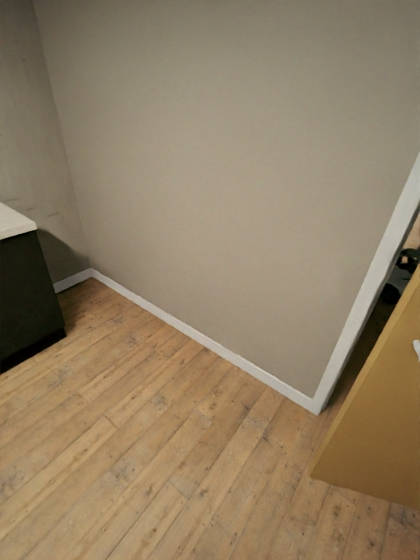

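execute_actions(
  actions=[
    {"r2":{"base":{"rotate_rad":0.045},"pace":"fast"}},
  ],
  cameras=[],
)

execute_actions(
  actions=[
    {"r2":{"base":{"translate_m":2.0},"joints":{"lift_m":0.97},"pace":"fast"}},
  ],
  cameras=[],
)

execute_actions(
  actions=[
    {"r2":{"base":{"rotate_rad":1.15}},"r1":{"base":{"strafe_m":0.12},"pace":"default"}},
  ],
  cameras=["r2_head_camera","r2_wrist_camera"],
)

Scene clock: 175.33 s.
r1.base_odometry: x=-2.502 y=+1.734 heading=+1.901 (m, m, rad; r1's odometry frame)
r1.turned_by_wheels: +0.000 (rad since the last result)
r1.turned_by_imu: -0.001 (rad since the last result)
r1.base_tilt: forward=+1.0 right=-0.7 (deg)
r1.lidar_m: 0.25 1.11 1.48 0.64 0.60 0.58 1.02 1.07 0.51 0.25 0.25 -
r1.base_status: not commanded
r1.joint_positions: lift_m=+0.211 arm_m=-0.002 wrist_yaw_rad=+3.185 wrist_pitch_rad=-0.004 wrist_roll_rad=-0.018 gripper_m=+0.057
r1.joint_status: not commanded
r1.motor_effort: lift_m=+18(18) arm_m=-1(1) wrist_yaw_rad=-1(1) wrist_pitch_rad=-10(9) wrist_roll_rad=-1(0) gripper_m=-3(3) wheel_0=+8(8) wheel_1=+4(4) wheel_2=-11(12) (%)
r1.hand_pose: x=-0.1234 y=+0.0748 z=+0.3906 quat_wxyz=(-0.022, +0.002, -0.009, +1.000) (m; r1's base frame)
r1.wrist_depth_mm: - 129 135 1464 1397 1182 1098 / - 109 135 1464 1430 654 1078 / - 115 137 1464 1430 1255 1098 / 141 138 247 1499 1464 1255 1098 / 217 - 1182 1499 1397 1255 1138 / 215 1255 1078 1160 202 1205 1098 / 213 831 931 - 917 831 866
r2.base_odometry: x=-2.731 y=-1.811 heading=-2.024 (m, m, rad; r2's odometry frame)
r2.turned_by_wheels: +0.044 (rad since the last result)
r2.turned_by_imu: +0.045 (rad since the last result)
r2.base_tilt: forward=-0.2 right=+1.4 (deg)
r2.lidar_m: 0.40 0.63 0.64 1.45 1.33 1.09 1.03 0.73 0.60 0.61 0.70 1.15
r2.base_status: done
r2.joint_positions: lift_m=+0.500 arm_m=+0.004 wrist_yaw_rad=+0.015 wrist_pitch_rad=+0.254 wrist_roll_rad=+0.008 gripper_m=+0.061
r2.joint_status: not commanded
r2.motor_effort: lift_m=+18(17) arm_m=-5(5) wrist_yaw_rad=-1(2) wrist_pitch_rad=-11(12) wrist_roll_rad=+1(0) gripper_m=-24(25) wheel_0=-5(10) wheel_1=-4(5) wheel_2=-3(9) (%)
r2.hand_pose: x=+0.4553 y=-0.0832 z=+0.6059 quat_wxyz=(+0.992, +0.003, +0.127, +0.007) (m; r2's base frame)
r2.wrist_depth_mm: 891 1138 - - - 809 759 / 904 1138 - - - 831 778 / 917 1182 - - 193 854 809 / 917 1182 - - 193 878 842 / 931 1229 197 211 184 891 866 / 960 181 186 208 185 178 878 / 976 1025 196 109 190 960 891
r3.base_odometry: x=+5.501 y=+2.293 heading=-2.117 (m, m, rad; r3's odometry frame)
r3.turned_by_wheels: +0.000 (rad since the last result)
r3.turned_by_imu: +0.000 (rad since the last result)
r3.base_tilt: forward=+0.6 right=+0.3 (deg)
r3.lidar_m: 1.37 1.66 1.62 1.78 1.91 1.88 2.09 2.51 2.44 1.59 1.26 1.19
r3.base_status: not commanded
r3.joint_positions: lift_m=+0.200 arm_m=-0.001 wrist_yaw_rad=+3.200 wrist_pitch_rad=-0.017 wrist_roll_rad=+0.014 gripper_m=+0.057
r3.joint_status: not commanded
r3.motor_effort: lift_m=+17(17) arm_m=-1(1) wrist_yaw_rad=+2(3) wrist_pitch_rad=-6(6) wrist_roll_rad=-2(1) gripper_m=-2(4) wheel_0=-4(4) wheel_1=+3(3) wheel_2=+0(0) (%)
r3.hand_pose: x=-0.1231 y=+0.0704 z=+0.3833 quat_wxyz=(-0.029, +0.008, +0.007, +1.000) (m; r3's base frame)
r3.wrist_depth_mm: - - 131 - - 1708 1537 / - - 132 - - 1708 1537 / - 114 133 - - 1708 1537 / 135 134 274 - - 1756 1537 / 212 - - - 1921 1708 1537 / 212 1118 196 1229 196 1255 1229 / 216 798 866 - 904 820 866
pictures: none
No camera images: the call's "cameras" was empty. Leave "cameras" out to get every camera's image.

Scene clock: 181.63 s.
r1.base_odometry: x=-2.502 y=+1.734 heading=+1.901 (m, m, rad; r1's odometry frame)
r1.turned_by_wheels: +0.000 (rad since the last result)
r1.turned_by_imu: -0.001 (rad since the last result)
r1.base_tilt: forward=+1.0 right=-0.7 (deg)
r1.lidar_m: 0.25 1.14 1.48 1.64 1.34 1.30 1.02 1.09 0.54 0.26 0.25 -
r1.base_status: not commanded
r1.joint_positions: lift_m=+0.211 arm_m=-0.002 wrist_yaw_rad=+3.185 wrist_pitch_rad=-0.004 wrist_roll_rad=-0.018 gripper_m=+0.057
r1.joint_status: not commanded
r1.motor_effort: lift_m=+18(18) arm_m=-1(1) wrist_yaw_rad=-1(1) wrist_pitch_rad=-9(9) wrist_roll_rad=+1(0) gripper_m=-2(1) wheel_0=+8(8) wheel_1=+5(4) wheel_2=-12(11) (%)
r1.hand_pose: x=-0.1234 y=+0.0748 z=+0.3906 quat_wxyz=(-0.022, +0.002, -0.009, +1.000) (m; r1's base frame)
r1.wrist_depth_mm: - 129 135 1499 1397 1229 1098 / - 108 135 1499 1430 1229 1118 / - 115 137 1499 1430 1255 1118 / 141 138 247 1499 1464 1229 1118 / 216 - 1182 1499 1397 1281 1118 / 215 1229 1060 1160 202 1205 1098 / 213 842 917 - 917 831 866
r2.base_odometry: x=-3.605 y=-3.610 heading=-2.024 (m, m, rad; r2's odometry frame)
r2.turned_by_wheels: +0.000 (rad since the last result)
r2.turned_by_imu: -0.008 (rad since the last result)
r2.base_tilt: forward=-0.2 right=+1.3 (deg)
r2.lidar_m: 0.41 2.20 1.88 1.39 0.76 0.80 2.38 0.77 1.19 2.07 2.37 0.44
r2.base_status: done
r2.joint_positions: lift_m=+0.970 arm_m=+0.004 wrist_yaw_rad=+0.015 wrist_pitch_rad=+0.254 wrist_roll_rad=+0.008 gripper_m=+0.061
r2.joint_status: all done
r2.motor_effort: lift_m=+23(24) arm_m=-5(5) wrist_yaw_rad=-1(1) wrist_pitch_rad=-10(11) wrist_roll_rad=-1(1) gripper_m=-25(24) wheel_0=+5(12) wheel_1=+2(9) wheel_2=-3(15) (%)
r2.hand_pose: x=+0.4553 y=-0.0832 z=+1.0755 quat_wxyz=(+0.992, +0.003, +0.127, +0.007) (m; r2's base frame)
r2.wrist_depth_mm: - - - - - 1983 1863 / - - - - - - 1921 / - - - - 189 - - / - - - - 193 - 1983 / - - 197 210 179 - - / - 181 185 208 185 178 - / 1708 1661 196 109 190 1708 1756
r3.base_odometry: x=+5.501 y=+2.293 heading=-2.117 (m, m, rad; r3's odometry frame)
r3.turned_by_wheels: +0.000 (rad since the last result)
r3.turned_by_imu: +0.000 (rad since the last result)
r3.base_tilt: forward=+0.7 right=+0.5 (deg)
r3.lidar_m: 1.35 1.66 1.64 1.78 1.91 1.89 2.05 2.51 2.47 1.61 1.26 1.19
r3.base_status: not commanded
r3.joint_positions: lift_m=+0.200 arm_m=-0.001 wrist_yaw_rad=+3.200 wrist_pitch_rad=-0.017 wrist_roll_rad=+0.014 gripper_m=+0.057
r3.joint_status: not commanded
r3.motor_effort: lift_m=+17(17) arm_m=-1(1) wrist_yaw_rad=+0(1) wrist_pitch_rad=-6(6) wrist_roll_rad=-2(2) gripper_m=-4(2) wheel_0=-4(4) wheel_1=+2(2) wheel_2=+0(0) (%)
r3.hand_pose: x=-0.1231 y=+0.0704 z=+0.3833 quat_wxyz=(-0.029, +0.008, +0.007, +1.000) (m; r3's base frame)
r3.wrist_depth_mm: - - 131 - - 1708 1537 / - - 132 - - 1708 1499 / - 114 133 - - 1756 1499 / 135 134 276 - - 1708 1537 / 212 - - - 1863 1708 1537 / 212 1118 197 1205 196 1255 1205 / 216 788 878 - 904 842 866
pictures: none
No camera images: the call's "cameras" was empty. Leave "cameras" out to get every camera's image.

Scene clock: 183.57 s.
r1.base_odometry: x=-2.616 y=+1.695 heading=+1.901 (m, m, rad; r1's odometry frame)
r1.turned_by_wheels: +0.000 (rad since the last result)
r1.turned_by_imu: +0.000 (rad since the last result)
r1.base_tilt: forward=+1.0 right=-0.7 (deg)
r1.lidar_m: 0.25 1.22 1.41 1.54 1.27 1.23 1.14 1.04 0.69 0.27 0.25 0.80
r1.base_status: done
r1.joint_positions: lift_m=+0.211 arm_m=-0.002 wrist_yaw_rad=+3.185 wrist_pitch_rad=-0.004 wrist_roll_rad=-0.018 gripper_m=+0.057
r1.joint_status: not commanded
r1.motor_effort: lift_m=+18(18) arm_m=+0(1) wrist_yaw_rad=-1(1) wrist_pitch_rad=-9(9) wrist_roll_rad=+1(1) gripper_m=-1(2) wheel_0=-1(10) wheel_1=+2(11) wheel_2=+0(9) (%)
r1.hand_pose: x=-0.1234 y=+0.0748 z=+0.3906 quat_wxyz=(-0.022, +0.002, -0.009, +1.000) (m; r1's base frame)
r1.wrist_depth_mm: - 129 135 1464 1336 1160 1042 / - 109 135 1499 1366 1182 1060 / - 115 137 1537 1366 1205 1060 / 141 138 247 1576 1366 1182 1060 / 217 - 1160 1537 1308 1229 1078 / 216 1255 1078 1160 202 1160 1060 / 213 842 917 - 917 842 866
r2.base_odometry: x=-3.605 y=-3.610 heading=-0.875 (m, m, rad; r2's odometry frame)
r2.turned_by_wheels: +1.149 (rad since the last result)
r2.turned_by_imu: +1.131 (rad since the last result)
r2.base_tilt: forward=-0.3 right=+1.0 (deg)
r2.lidar_m: 0.42 1.14 0.74 0.88 0.92 0.80 1.45 2.09 2.53 2.48 2.51 0.44
r2.base_status: done
r2.joint_positions: lift_m=+0.970 arm_m=+0.004 wrist_yaw_rad=+0.015 wrist_pitch_rad=+0.254 wrist_roll_rad=+0.008 gripper_m=+0.061
r2.joint_status: not commanded
r2.motor_effort: lift_m=+21(23) arm_m=-5(5) wrist_yaw_rad=-1(2) wrist_pitch_rad=-13(13) wrist_roll_rad=-1(0) gripper_m=-24(28) wheel_0=-8(12) wheel_1=-3(9) wheel_2=-6(14) (%)
r2.hand_pose: x=+0.4553 y=-0.0832 z=+1.0757 quat_wxyz=(+0.992, +0.003, +0.127, +0.007) (m; r2's base frame)
r2.wrist_depth_mm: 1366 - - - - - - / 1366 - - - - - - / 1336 - - - 189 - - / 1336 - - - 195 - - / 1336 - 196 211 179 - - / 1336 180 186 209 185 178 - / 1336 1708 196 110 190 1708 1756
r3.base_odometry: x=+5.501 y=+2.293 heading=-2.117 (m, m, rad; r3's odometry frame)
r3.turned_by_wheels: +0.000 (rad since the last result)
r3.turned_by_imu: +0.000 (rad since the last result)
r3.base_tilt: forward=+0.7 right=+0.6 (deg)
r3.lidar_m: 1.35 1.65 1.63 1.81 1.91 1.89 2.08 2.51 2.45 1.58 1.24 1.18
r3.base_status: not commanded
r3.joint_positions: lift_m=+0.200 arm_m=-0.001 wrist_yaw_rad=+3.200 wrist_pitch_rad=-0.017 wrist_roll_rad=+0.014 gripper_m=+0.057
r3.joint_status: not commanded
r3.motor_effort: lift_m=+17(17) arm_m=-1(1) wrist_yaw_rad=+2(2) wrist_pitch_rad=-7(6) wrist_roll_rad=-1(2) gripper_m=-3(3) wheel_0=-4(4) wheel_1=+3(2) wheel_2=+0(0) (%)
r3.hand_pose: x=-0.1231 y=+0.0704 z=+0.3833 quat_wxyz=(-0.029, +0.008, +0.007, +1.000) (m; r3's base frame)
r3.wrist_depth_mm: - - 131 - - 1708 1499 / - - 132 - - 1708 1464 / - 114 133 - - 1708 1537 / 135 134 274 - - 1708 1537 / 213 - - - 1921 1756 1537 / 211 1138 196 1205 197 1281 1229 / 216 778 854 - 904 831 866
pictures: r2_head_camera, r2_wrist_camera
Images, in order (width x height): r2_head_camera 420x560, r2_wrist_camera 616x392.

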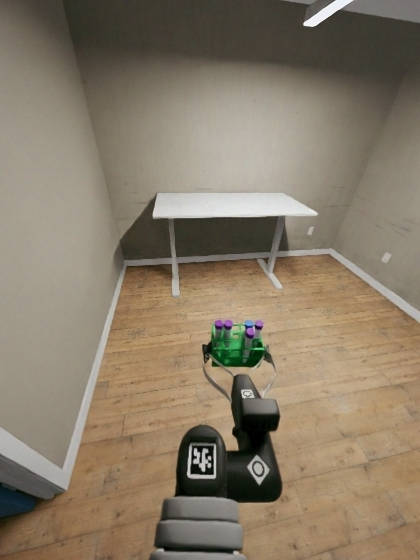

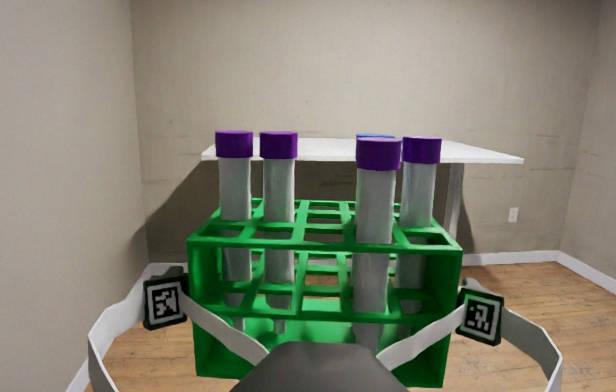

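execute_actions(
  actions=[
    {"r2":{"base":{"translate_m":1.25},"joints":{"arm_m":0.45},"pace":"fast"},"r1":{"base":{"strafe_m":0.65},"pace":"default"}},
  ],
  cameras=["r2_head_camera","r2_wrist_camera"],
)

Scene clock: 192.87 s.
r1.base_odometry: x=-3.230 y=+1.484 heading=+1.901 (m, m, rad; r1's odometry frame)
r1.turned_by_wheels: +0.000 (rad since the last result)
r1.turned_by_imu: -0.001 (rad since the last result)
r1.base_tilt: forward=+1.0 right=-0.7 (deg)
r1.lidar_m: 1.17 0.96 0.90 0.89 0.92 0.89 0.95 1.36 0.77 1.24 1.20 1.16
r1.base_status: done
r1.joint_positions: lift_m=+0.211 arm_m=-0.002 wrist_yaw_rad=+3.185 wrist_pitch_rad=-0.004 wrist_roll_rad=-0.018 gripper_m=+0.057
r1.joint_status: not commanded
r1.motor_effort: lift_m=+18(18) arm_m=-1(1) wrist_yaw_rad=-1(1) wrist_pitch_rad=-9(10) wrist_roll_rad=+0(2) gripper_m=-2(2) wheel_0=-4(9) wheel_1=+2(11) wheel_2=+0(4) (%)
r1.hand_pose: x=-0.1234 y=+0.0748 z=+0.3906 quat_wxyz=(-0.022, +0.002, -0.009, +1.000) (m; r1's base frame)
r1.wrist_depth_mm: - 129 135 1138 976 854 759 / - 109 135 1160 991 854 768 / - 115 137 1160 991 866 788 / 141 138 248 1182 1008 878 788 / 217 1576 1397 1182 960 878 788 / 214 1229 1060 1118 202 878 798 / 213 842 917 - 917 820 778
r2.base_odometry: x=-2.804 y=-4.569 heading=-0.875 (m, m, rad; r2's odometry frame)
r2.turned_by_wheels: +0.000 (rad since the last result)
r2.turned_by_imu: -0.003 (rad since the last result)
r2.base_tilt: forward=-0.1 right=+1.1 (deg)
r2.lidar_m: 0.62 0.62 0.98 0.85 0.87 1.08 1.96 3.32 2.52 2.23 1.12 0.70
r2.base_status: done
r2.joint_positions: lift_m=+0.970 arm_m=+0.449 wrist_yaw_rad=+0.015 wrist_pitch_rad=+0.254 wrist_roll_rad=+0.008 gripper_m=+0.061
r2.joint_status: all done
r2.motor_effort: lift_m=+21(21) arm_m=+5(3) wrist_yaw_rad=-1(0) wrist_pitch_rad=-10(9) wrist_roll_rad=+1(1) gripper_m=-25(24) wheel_0=+6(11) wheel_1=+3(10) wheel_2=-3(17) (%)
r2.hand_pose: x=+0.9006 y=-0.0832 z=+1.0757 quat_wxyz=(+0.992, +0.003, +0.126, +0.007) (m; r2's base frame)
r2.wrist_depth_mm: 661 683 707 732 750 788 788 / 699 707 732 759 778 798 820 / 715 741 741 778 190 842 842 / 741 759 741 788 195 866 891 / 564 574 197 210 180 609 615 / 410 180 185 208 185 178 436 / 327 327 196 110 190 332 336
r3.base_odometry: x=+5.501 y=+2.293 heading=-2.117 (m, m, rad; r3's odometry frame)
r3.turned_by_wheels: +0.000 (rad since the last result)
r3.turned_by_imu: +0.000 (rad since the last result)
r3.base_tilt: forward=+0.7 right=+0.5 (deg)
r3.lidar_m: 1.35 1.66 1.64 1.80 1.91 1.89 2.06 2.52 2.45 1.59 1.27 1.19
r3.base_status: not commanded
r3.joint_positions: lift_m=+0.200 arm_m=-0.001 wrist_yaw_rad=+3.200 wrist_pitch_rad=-0.017 wrist_roll_rad=+0.014 gripper_m=+0.057
r3.joint_status: not commanded
r3.motor_effort: lift_m=+17(17) arm_m=-1(1) wrist_yaw_rad=+1(1) wrist_pitch_rad=-6(6) wrist_roll_rad=-2(2) gripper_m=-3(3) wheel_0=-4(4) wheel_1=+3(3) wheel_2=+1(0) (%)
r3.hand_pose: x=-0.1231 y=+0.0704 z=+0.3833 quat_wxyz=(-0.029, +0.008, +0.007, +1.000) (m; r3's base frame)
r3.wrist_depth_mm: - - 131 - - 1661 1499 / - - 131 - - 1708 1537 / - 114 134 - - 1708 1499 / 135 134 276 - - 1708 1537 / 212 - - - 1983 1708 1537 / 211 1138 196 1229 196 1229 1229 / 216 788 842 - 904 842 878
pictures: r2_head_camera, r2_wrist_camera
Images, in order (width x height): r2_head_camera 420x560, r2_wrist_camera 616x392.

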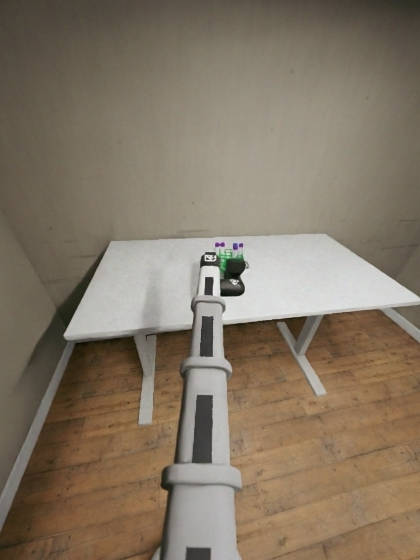

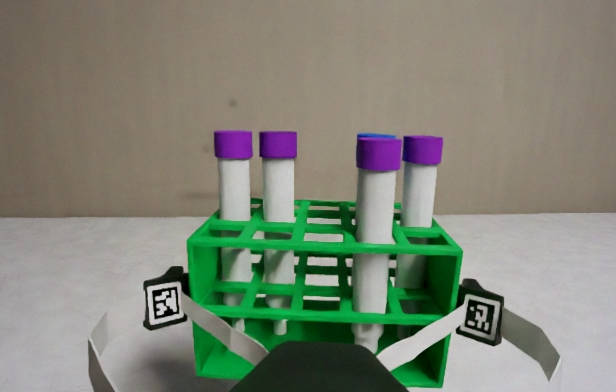

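execute_actions(
  actions=[
    {"r2":{"joints":{"lift_m":0.89},"pace":"slow"}},
  ],
  cameras=["r2_wrist_camera"],
)

Scene clock: 196.97 s.
r1.base_odometry: x=-3.230 y=+1.484 heading=+1.901 (m, m, rad; r1's odometry frame)
r1.turned_by_wheels: +0.000 (rad since the last result)
r1.turned_by_imu: -0.001 (rad since the last result)
r1.base_tilt: forward=+1.0 right=-0.7 (deg)
r1.lidar_m: 1.17 0.95 0.91 0.90 0.92 0.89 0.96 1.31 1.21 1.42 1.19 1.16
r1.base_status: not commanded
r1.joint_positions: lift_m=+0.211 arm_m=-0.002 wrist_yaw_rad=+3.185 wrist_pitch_rad=-0.004 wrist_roll_rad=-0.018 gripper_m=+0.057
r1.joint_status: not commanded
r1.motor_effort: lift_m=+18(18) arm_m=-1(1) wrist_yaw_rad=-1(1) wrist_pitch_rad=-8(8) wrist_roll_rad=+0(0) gripper_m=-4(1) wheel_0=-4(4) wheel_1=+2(2) wheel_2=+0(0) (%)
r1.hand_pose: x=-0.1234 y=+0.0748 z=+0.3906 quat_wxyz=(-0.022, +0.002, -0.009, +1.000) (m; r1's base frame)
r1.wrist_depth_mm: - 129 135 1138 991 854 768 / - 108 135 1182 991 866 778 / - 115 137 1138 991 866 778 / 141 138 247 1182 1008 878 788 / 217 1576 1397 1182 976 878 798 / 215 1229 1078 1118 202 891 788 / 213 831 931 - 917 820 788
r2.base_odometry: x=-2.804 y=-4.569 heading=-0.875 (m, m, rad; r2's odometry frame)
r2.turned_by_wheels: +0.000 (rad since the last result)
r2.turned_by_imu: +0.001 (rad since the last result)
r2.base_tilt: forward=-0.1 right=+1.0 (deg)
r2.lidar_m: 0.63 0.62 0.98 0.86 0.87 1.05 1.98 3.32 2.51 2.24 1.13 0.72
r2.base_status: not commanded
r2.joint_positions: lift_m=+0.890 arm_m=+0.449 wrist_yaw_rad=+0.015 wrist_pitch_rad=+0.254 wrist_roll_rad=+0.008 gripper_m=+0.061
r2.joint_status: all done
r2.motor_effort: lift_m=+16(19) arm_m=+5(5) wrist_yaw_rad=-1(2) wrist_pitch_rad=-10(9) wrist_roll_rad=+0(0) gripper_m=-23(25) wheel_0=+5(6) wheel_1=+3(3) wheel_2=-3(4) (%)
r2.hand_pose: x=+0.9006 y=-0.0832 z=+0.9960 quat_wxyz=(+0.992, +0.003, +0.126, +0.007) (m; r2's base frame)
r2.wrist_depth_mm: 661 676 715 732 759 768 820 / 691 707 741 750 778 788 842 / 723 732 741 788 189 842 854 / 580 591 488 504 195 654 668 / 366 377 197 210 178 399 399 / 271 180 186 209 184 178 286 / 216 216 196 109 190 218 -
r3.base_odometry: x=+5.501 y=+2.293 heading=-2.117 (m, m, rad; r3's odometry frame)
r3.turned_by_wheels: +0.000 (rad since the last result)
r3.turned_by_imu: +0.000 (rad since the last result)
r3.base_tilt: forward=+0.7 right=+0.4 (deg)
r3.lidar_m: 1.34 1.67 1.63 1.80 1.91 1.89 2.06 2.49 2.44 1.59 1.27 1.18
r3.base_status: not commanded
r3.joint_positions: lift_m=+0.200 arm_m=-0.001 wrist_yaw_rad=+3.200 wrist_pitch_rad=-0.017 wrist_roll_rad=+0.014 gripper_m=+0.057
r3.joint_status: not commanded
r3.motor_effort: lift_m=+17(17) arm_m=-1(1) wrist_yaw_rad=+1(2) wrist_pitch_rad=-6(7) wrist_roll_rad=-2(3) gripper_m=-5(2) wheel_0=-4(4) wheel_1=+2(2) wheel_2=+0(0) (%)
r3.hand_pose: x=-0.1231 y=+0.0704 z=+0.3833 quat_wxyz=(-0.029, +0.008, +0.007, +1.000) (m; r3's base frame)
r3.wrist_depth_mm: - - 131 - - 1708 1499 / - - 132 - - 1708 1499 / - 114 133 - - 1708 1499 / 135 134 274 - - 1756 1576 / 212 - - - 1983 1708 1537 / 212 1118 197 1205 197 1255 1205 / 216 788 854 - 904 831 878
pictures: r2_wrist_camera
Images, in order (width x height): r2_wrist_camera 616x392.

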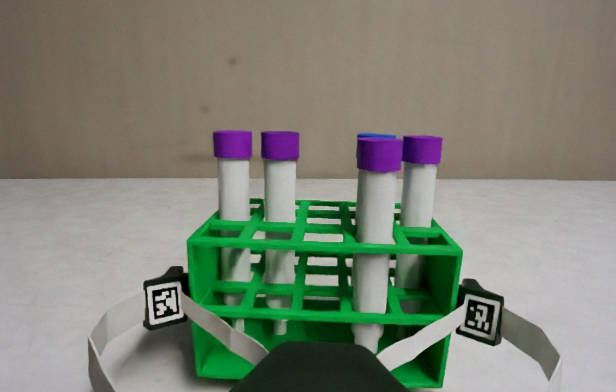

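execute_actions(
  actions=[
    {"r2":{"joints":{"lift_m":0.88},"pace":"slow"}},
  ],
  cameras=[],
)

Scene clock: 200.77 s.
r1.base_odometry: x=-3.230 y=+1.484 heading=+1.901 (m, m, rad; r1's odometry frame)
r1.turned_by_wheels: +0.000 (rad since the last result)
r1.turned_by_imu: -0.001 (rad since the last result)
r1.base_tilt: forward=+1.0 right=-0.7 (deg)
r1.lidar_m: 1.17 0.94 0.89 0.89 0.91 0.89 0.93 1.35 1.31 1.42 1.20 1.14
r1.base_status: not commanded
r1.joint_positions: lift_m=+0.211 arm_m=-0.002 wrist_yaw_rad=+3.185 wrist_pitch_rad=-0.004 wrist_roll_rad=-0.018 gripper_m=+0.057
r1.joint_status: not commanded
r1.motor_effort: lift_m=+18(18) arm_m=-1(1) wrist_yaw_rad=-1(1) wrist_pitch_rad=-11(10) wrist_roll_rad=+1(1) gripper_m=-1(3) wheel_0=-4(4) wheel_1=+3(3) wheel_2=+0(0) (%)
r1.hand_pose: x=-0.1234 y=+0.0748 z=+0.3906 quat_wxyz=(-0.022, +0.002, -0.009, +1.000) (m; r1's base frame)
r1.wrist_depth_mm: - 129 135 1138 991 842 768 / - 108 135 1160 991 866 778 / - 115 137 1138 1008 866 778 / 141 138 247 1182 1008 878 788 / 217 1537 1397 1205 976 878 798 / 215 1229 1060 1118 202 878 788 / 213 842 931 - 904 820 778
r2.base_odometry: x=-2.804 y=-4.569 heading=-0.875 (m, m, rad; r2's odometry frame)
r2.turned_by_wheels: +0.000 (rad since the last result)
r2.turned_by_imu: +0.001 (rad since the last result)
r2.base_tilt: forward=-0.1 right=+1.2 (deg)
r2.lidar_m: 0.63 0.63 0.99 0.87 0.87 1.06 1.98 3.32 2.52 2.24 1.10 0.71
r2.base_status: not commanded
r2.joint_positions: lift_m=+0.880 arm_m=+0.449 wrist_yaw_rad=+0.015 wrist_pitch_rad=+0.254 wrist_roll_rad=+0.008 gripper_m=+0.061
r2.joint_status: all done
r2.motor_effort: lift_m=+17(19) arm_m=+5(5) wrist_yaw_rad=-2(2) wrist_pitch_rad=-11(10) wrist_roll_rad=+1(1) gripper_m=-25(23) wheel_0=+6(6) wheel_1=+3(3) wheel_2=-3(4) (%)
r2.hand_pose: x=+0.9006 y=-0.0832 z=+0.9861 quat_wxyz=(+0.992, +0.003, +0.126, +0.007) (m; r2's base frame)
r2.wrist_depth_mm: 654 691 707 723 750 778 778 / 691 715 732 750 788 798 820 / 707 741 741 778 191 842 878 / 539 554 459 233 196 609 627 / 343 349 197 211 179 373 377 / 253 181 185 208 184 178 270 / 201 202 196 110 190 204 -
r3.base_odometry: x=+5.501 y=+2.293 heading=-2.117 (m, m, rad; r3's odometry frame)
r3.turned_by_wheels: +0.000 (rad since the last result)
r3.turned_by_imu: +0.000 (rad since the last result)
r3.base_tilt: forward=+0.7 right=+0.3 (deg)
r3.lidar_m: 1.35 1.66 1.63 1.79 1.90 1.88 2.06 2.52 2.45 1.58 1.26 1.19
r3.base_status: not commanded
r3.joint_positions: lift_m=+0.200 arm_m=-0.001 wrist_yaw_rad=+3.200 wrist_pitch_rad=-0.017 wrist_roll_rad=+0.014 gripper_m=+0.057
r3.joint_status: not commanded
r3.motor_effort: lift_m=+17(17) arm_m=-1(1) wrist_yaw_rad=+2(1) wrist_pitch_rad=-7(6) wrist_roll_rad=-1(2) gripper_m=-3(2) wheel_0=-4(4) wheel_1=+2(3) wheel_2=+0(0) (%)
r3.hand_pose: x=-0.1231 y=+0.0704 z=+0.3833 quat_wxyz=(-0.029, +0.008, +0.007, +1.000) (m; r3's base frame)
r3.wrist_depth_mm: - - 131 - - 1708 1499 / - - 132 - - 1661 1576 / - 114 134 - - 1661 1499 / 135 134 274 - - 1756 1537 / 213 - - - 1921 1708 1537 / 212 1138 197 1229 196 1255 1205 / 216 788 842 - 891 831 878
pictures: none
No camera images: the call's "cameras" was empty. Leave "cameras" out to get every camera's image.

execute_actions(
  actions=[
    {"r2":{"joints":{"lift_m":0.873},"pace":"slow"}},
  ],
  cameras=[],
)

Scene clock: 204.67 s.
r1.base_odometry: x=-3.230 y=+1.484 heading=+1.901 (m, m, rad; r1's odometry frame)
r1.turned_by_wheels: +0.000 (rad since the last result)
r1.turned_by_imu: -0.001 (rad since the last result)
r1.base_tilt: forward=+1.0 right=-0.7 (deg)
r1.lidar_m: 1.17 0.94 0.91 0.89 0.92 0.89 0.95 1.36 1.33 1.43 1.21 1.14
r1.base_status: not commanded
r1.joint_positions: lift_m=+0.211 arm_m=-0.002 wrist_yaw_rad=+3.185 wrist_pitch_rad=-0.004 wrist_roll_rad=-0.018 gripper_m=+0.057
r1.joint_status: not commanded
r1.motor_effort: lift_m=+18(18) arm_m=-1(1) wrist_yaw_rad=-1(1) wrist_pitch_rad=-8(7) wrist_roll_rad=+1(1) gripper_m=-3(2) wheel_0=-4(4) wheel_1=+2(2) wheel_2=+0(0) (%)
r1.hand_pose: x=-0.1234 y=+0.0748 z=+0.3906 quat_wxyz=(-0.022, +0.002, -0.009, +1.000) (m; r1's base frame)
r1.wrist_depth_mm: - 129 135 1160 991 854 768 / - 108 135 1182 991 866 778 / - 115 137 1138 1008 878 778 / 141 138 248 1182 1008 891 788 / 218 1576 1397 1182 976 891 788 / 215 1255 1060 1118 202 891 798 / 213 842 917 - 904 820 788
r2.base_odometry: x=-2.804 y=-4.569 heading=-0.875 (m, m, rad; r2's odometry frame)
r2.turned_by_wheels: +0.000 (rad since the last result)
r2.turned_by_imu: +0.001 (rad since the last result)
r2.base_tilt: forward=-0.3 right=+1.2 (deg)
r2.lidar_m: 0.62 0.64 0.99 0.86 0.87 1.05 1.96 3.33 2.52 2.23 1.13 0.70
r2.base_status: not commanded
r2.joint_positions: lift_m=+0.873 arm_m=+0.449 wrist_yaw_rad=+0.015 wrist_pitch_rad=+0.250 wrist_roll_rad=+0.008 gripper_m=+0.061
r2.joint_status: all done
r2.motor_effort: lift_m=+15(17) arm_m=+5(5) wrist_yaw_rad=+0(0) wrist_pitch_rad=+1(9) wrist_roll_rad=-1(1) gripper_m=-25(22) wheel_0=+6(6) wheel_1=+3(3) wheel_2=-4(4) (%)
r2.hand_pose: x=+0.9008 y=-0.0832 z=+0.9802 quat_wxyz=(+0.992, +0.003, +0.125, +0.007) (m; r2's base frame)
r2.wrist_depth_mm: 668 683 707 732 741 778 798 / 699 715 732 750 768 809 820 / 707 741 759 759 190 842 866 / 539 544 226 462 195 609 609 / 338 345 207 209 180 364 370 / 245 178 186 208 185 177 260 / 196 196 189 109 190 202 -
r3.base_odometry: x=+5.501 y=+2.293 heading=-2.117 (m, m, rad; r3's odometry frame)
r3.turned_by_wheels: +0.000 (rad since the last result)
r3.turned_by_imu: +0.000 (rad since the last result)
r3.base_tilt: forward=+0.7 right=+0.5 (deg)
r3.lidar_m: 1.36 1.66 1.63 1.82 1.90 1.88 2.05 2.52 2.45 1.58 1.27 1.18
r3.base_status: not commanded
r3.joint_positions: lift_m=+0.200 arm_m=-0.001 wrist_yaw_rad=+3.200 wrist_pitch_rad=-0.017 wrist_roll_rad=+0.014 gripper_m=+0.057
r3.joint_status: not commanded
r3.motor_effort: lift_m=+17(17) arm_m=+0(1) wrist_yaw_rad=+1(1) wrist_pitch_rad=-6(6) wrist_roll_rad=-2(1) gripper_m=-3(2) wheel_0=-4(4) wheel_1=+3(3) wheel_2=+0(0) (%)
r3.hand_pose: x=-0.1231 y=+0.0704 z=+0.3833 quat_wxyz=(-0.029, +0.008, +0.007, +1.000) (m; r3's base frame)
r3.wrist_depth_mm: - - 131 - - 1618 1499 / - - 131 - - 1708 1537 / - 114 133 - - 1661 1499 / 135 134 274 - - 1708 1537 / 213 - - - 1863 1708 1576 / 211 1138 197 1255 196 1255 1255 / 217 778 842 - 904 831 878
pictures: none
No camera images: the call's "cameras" was empty. Leave "cameras" out to get every camera's image.


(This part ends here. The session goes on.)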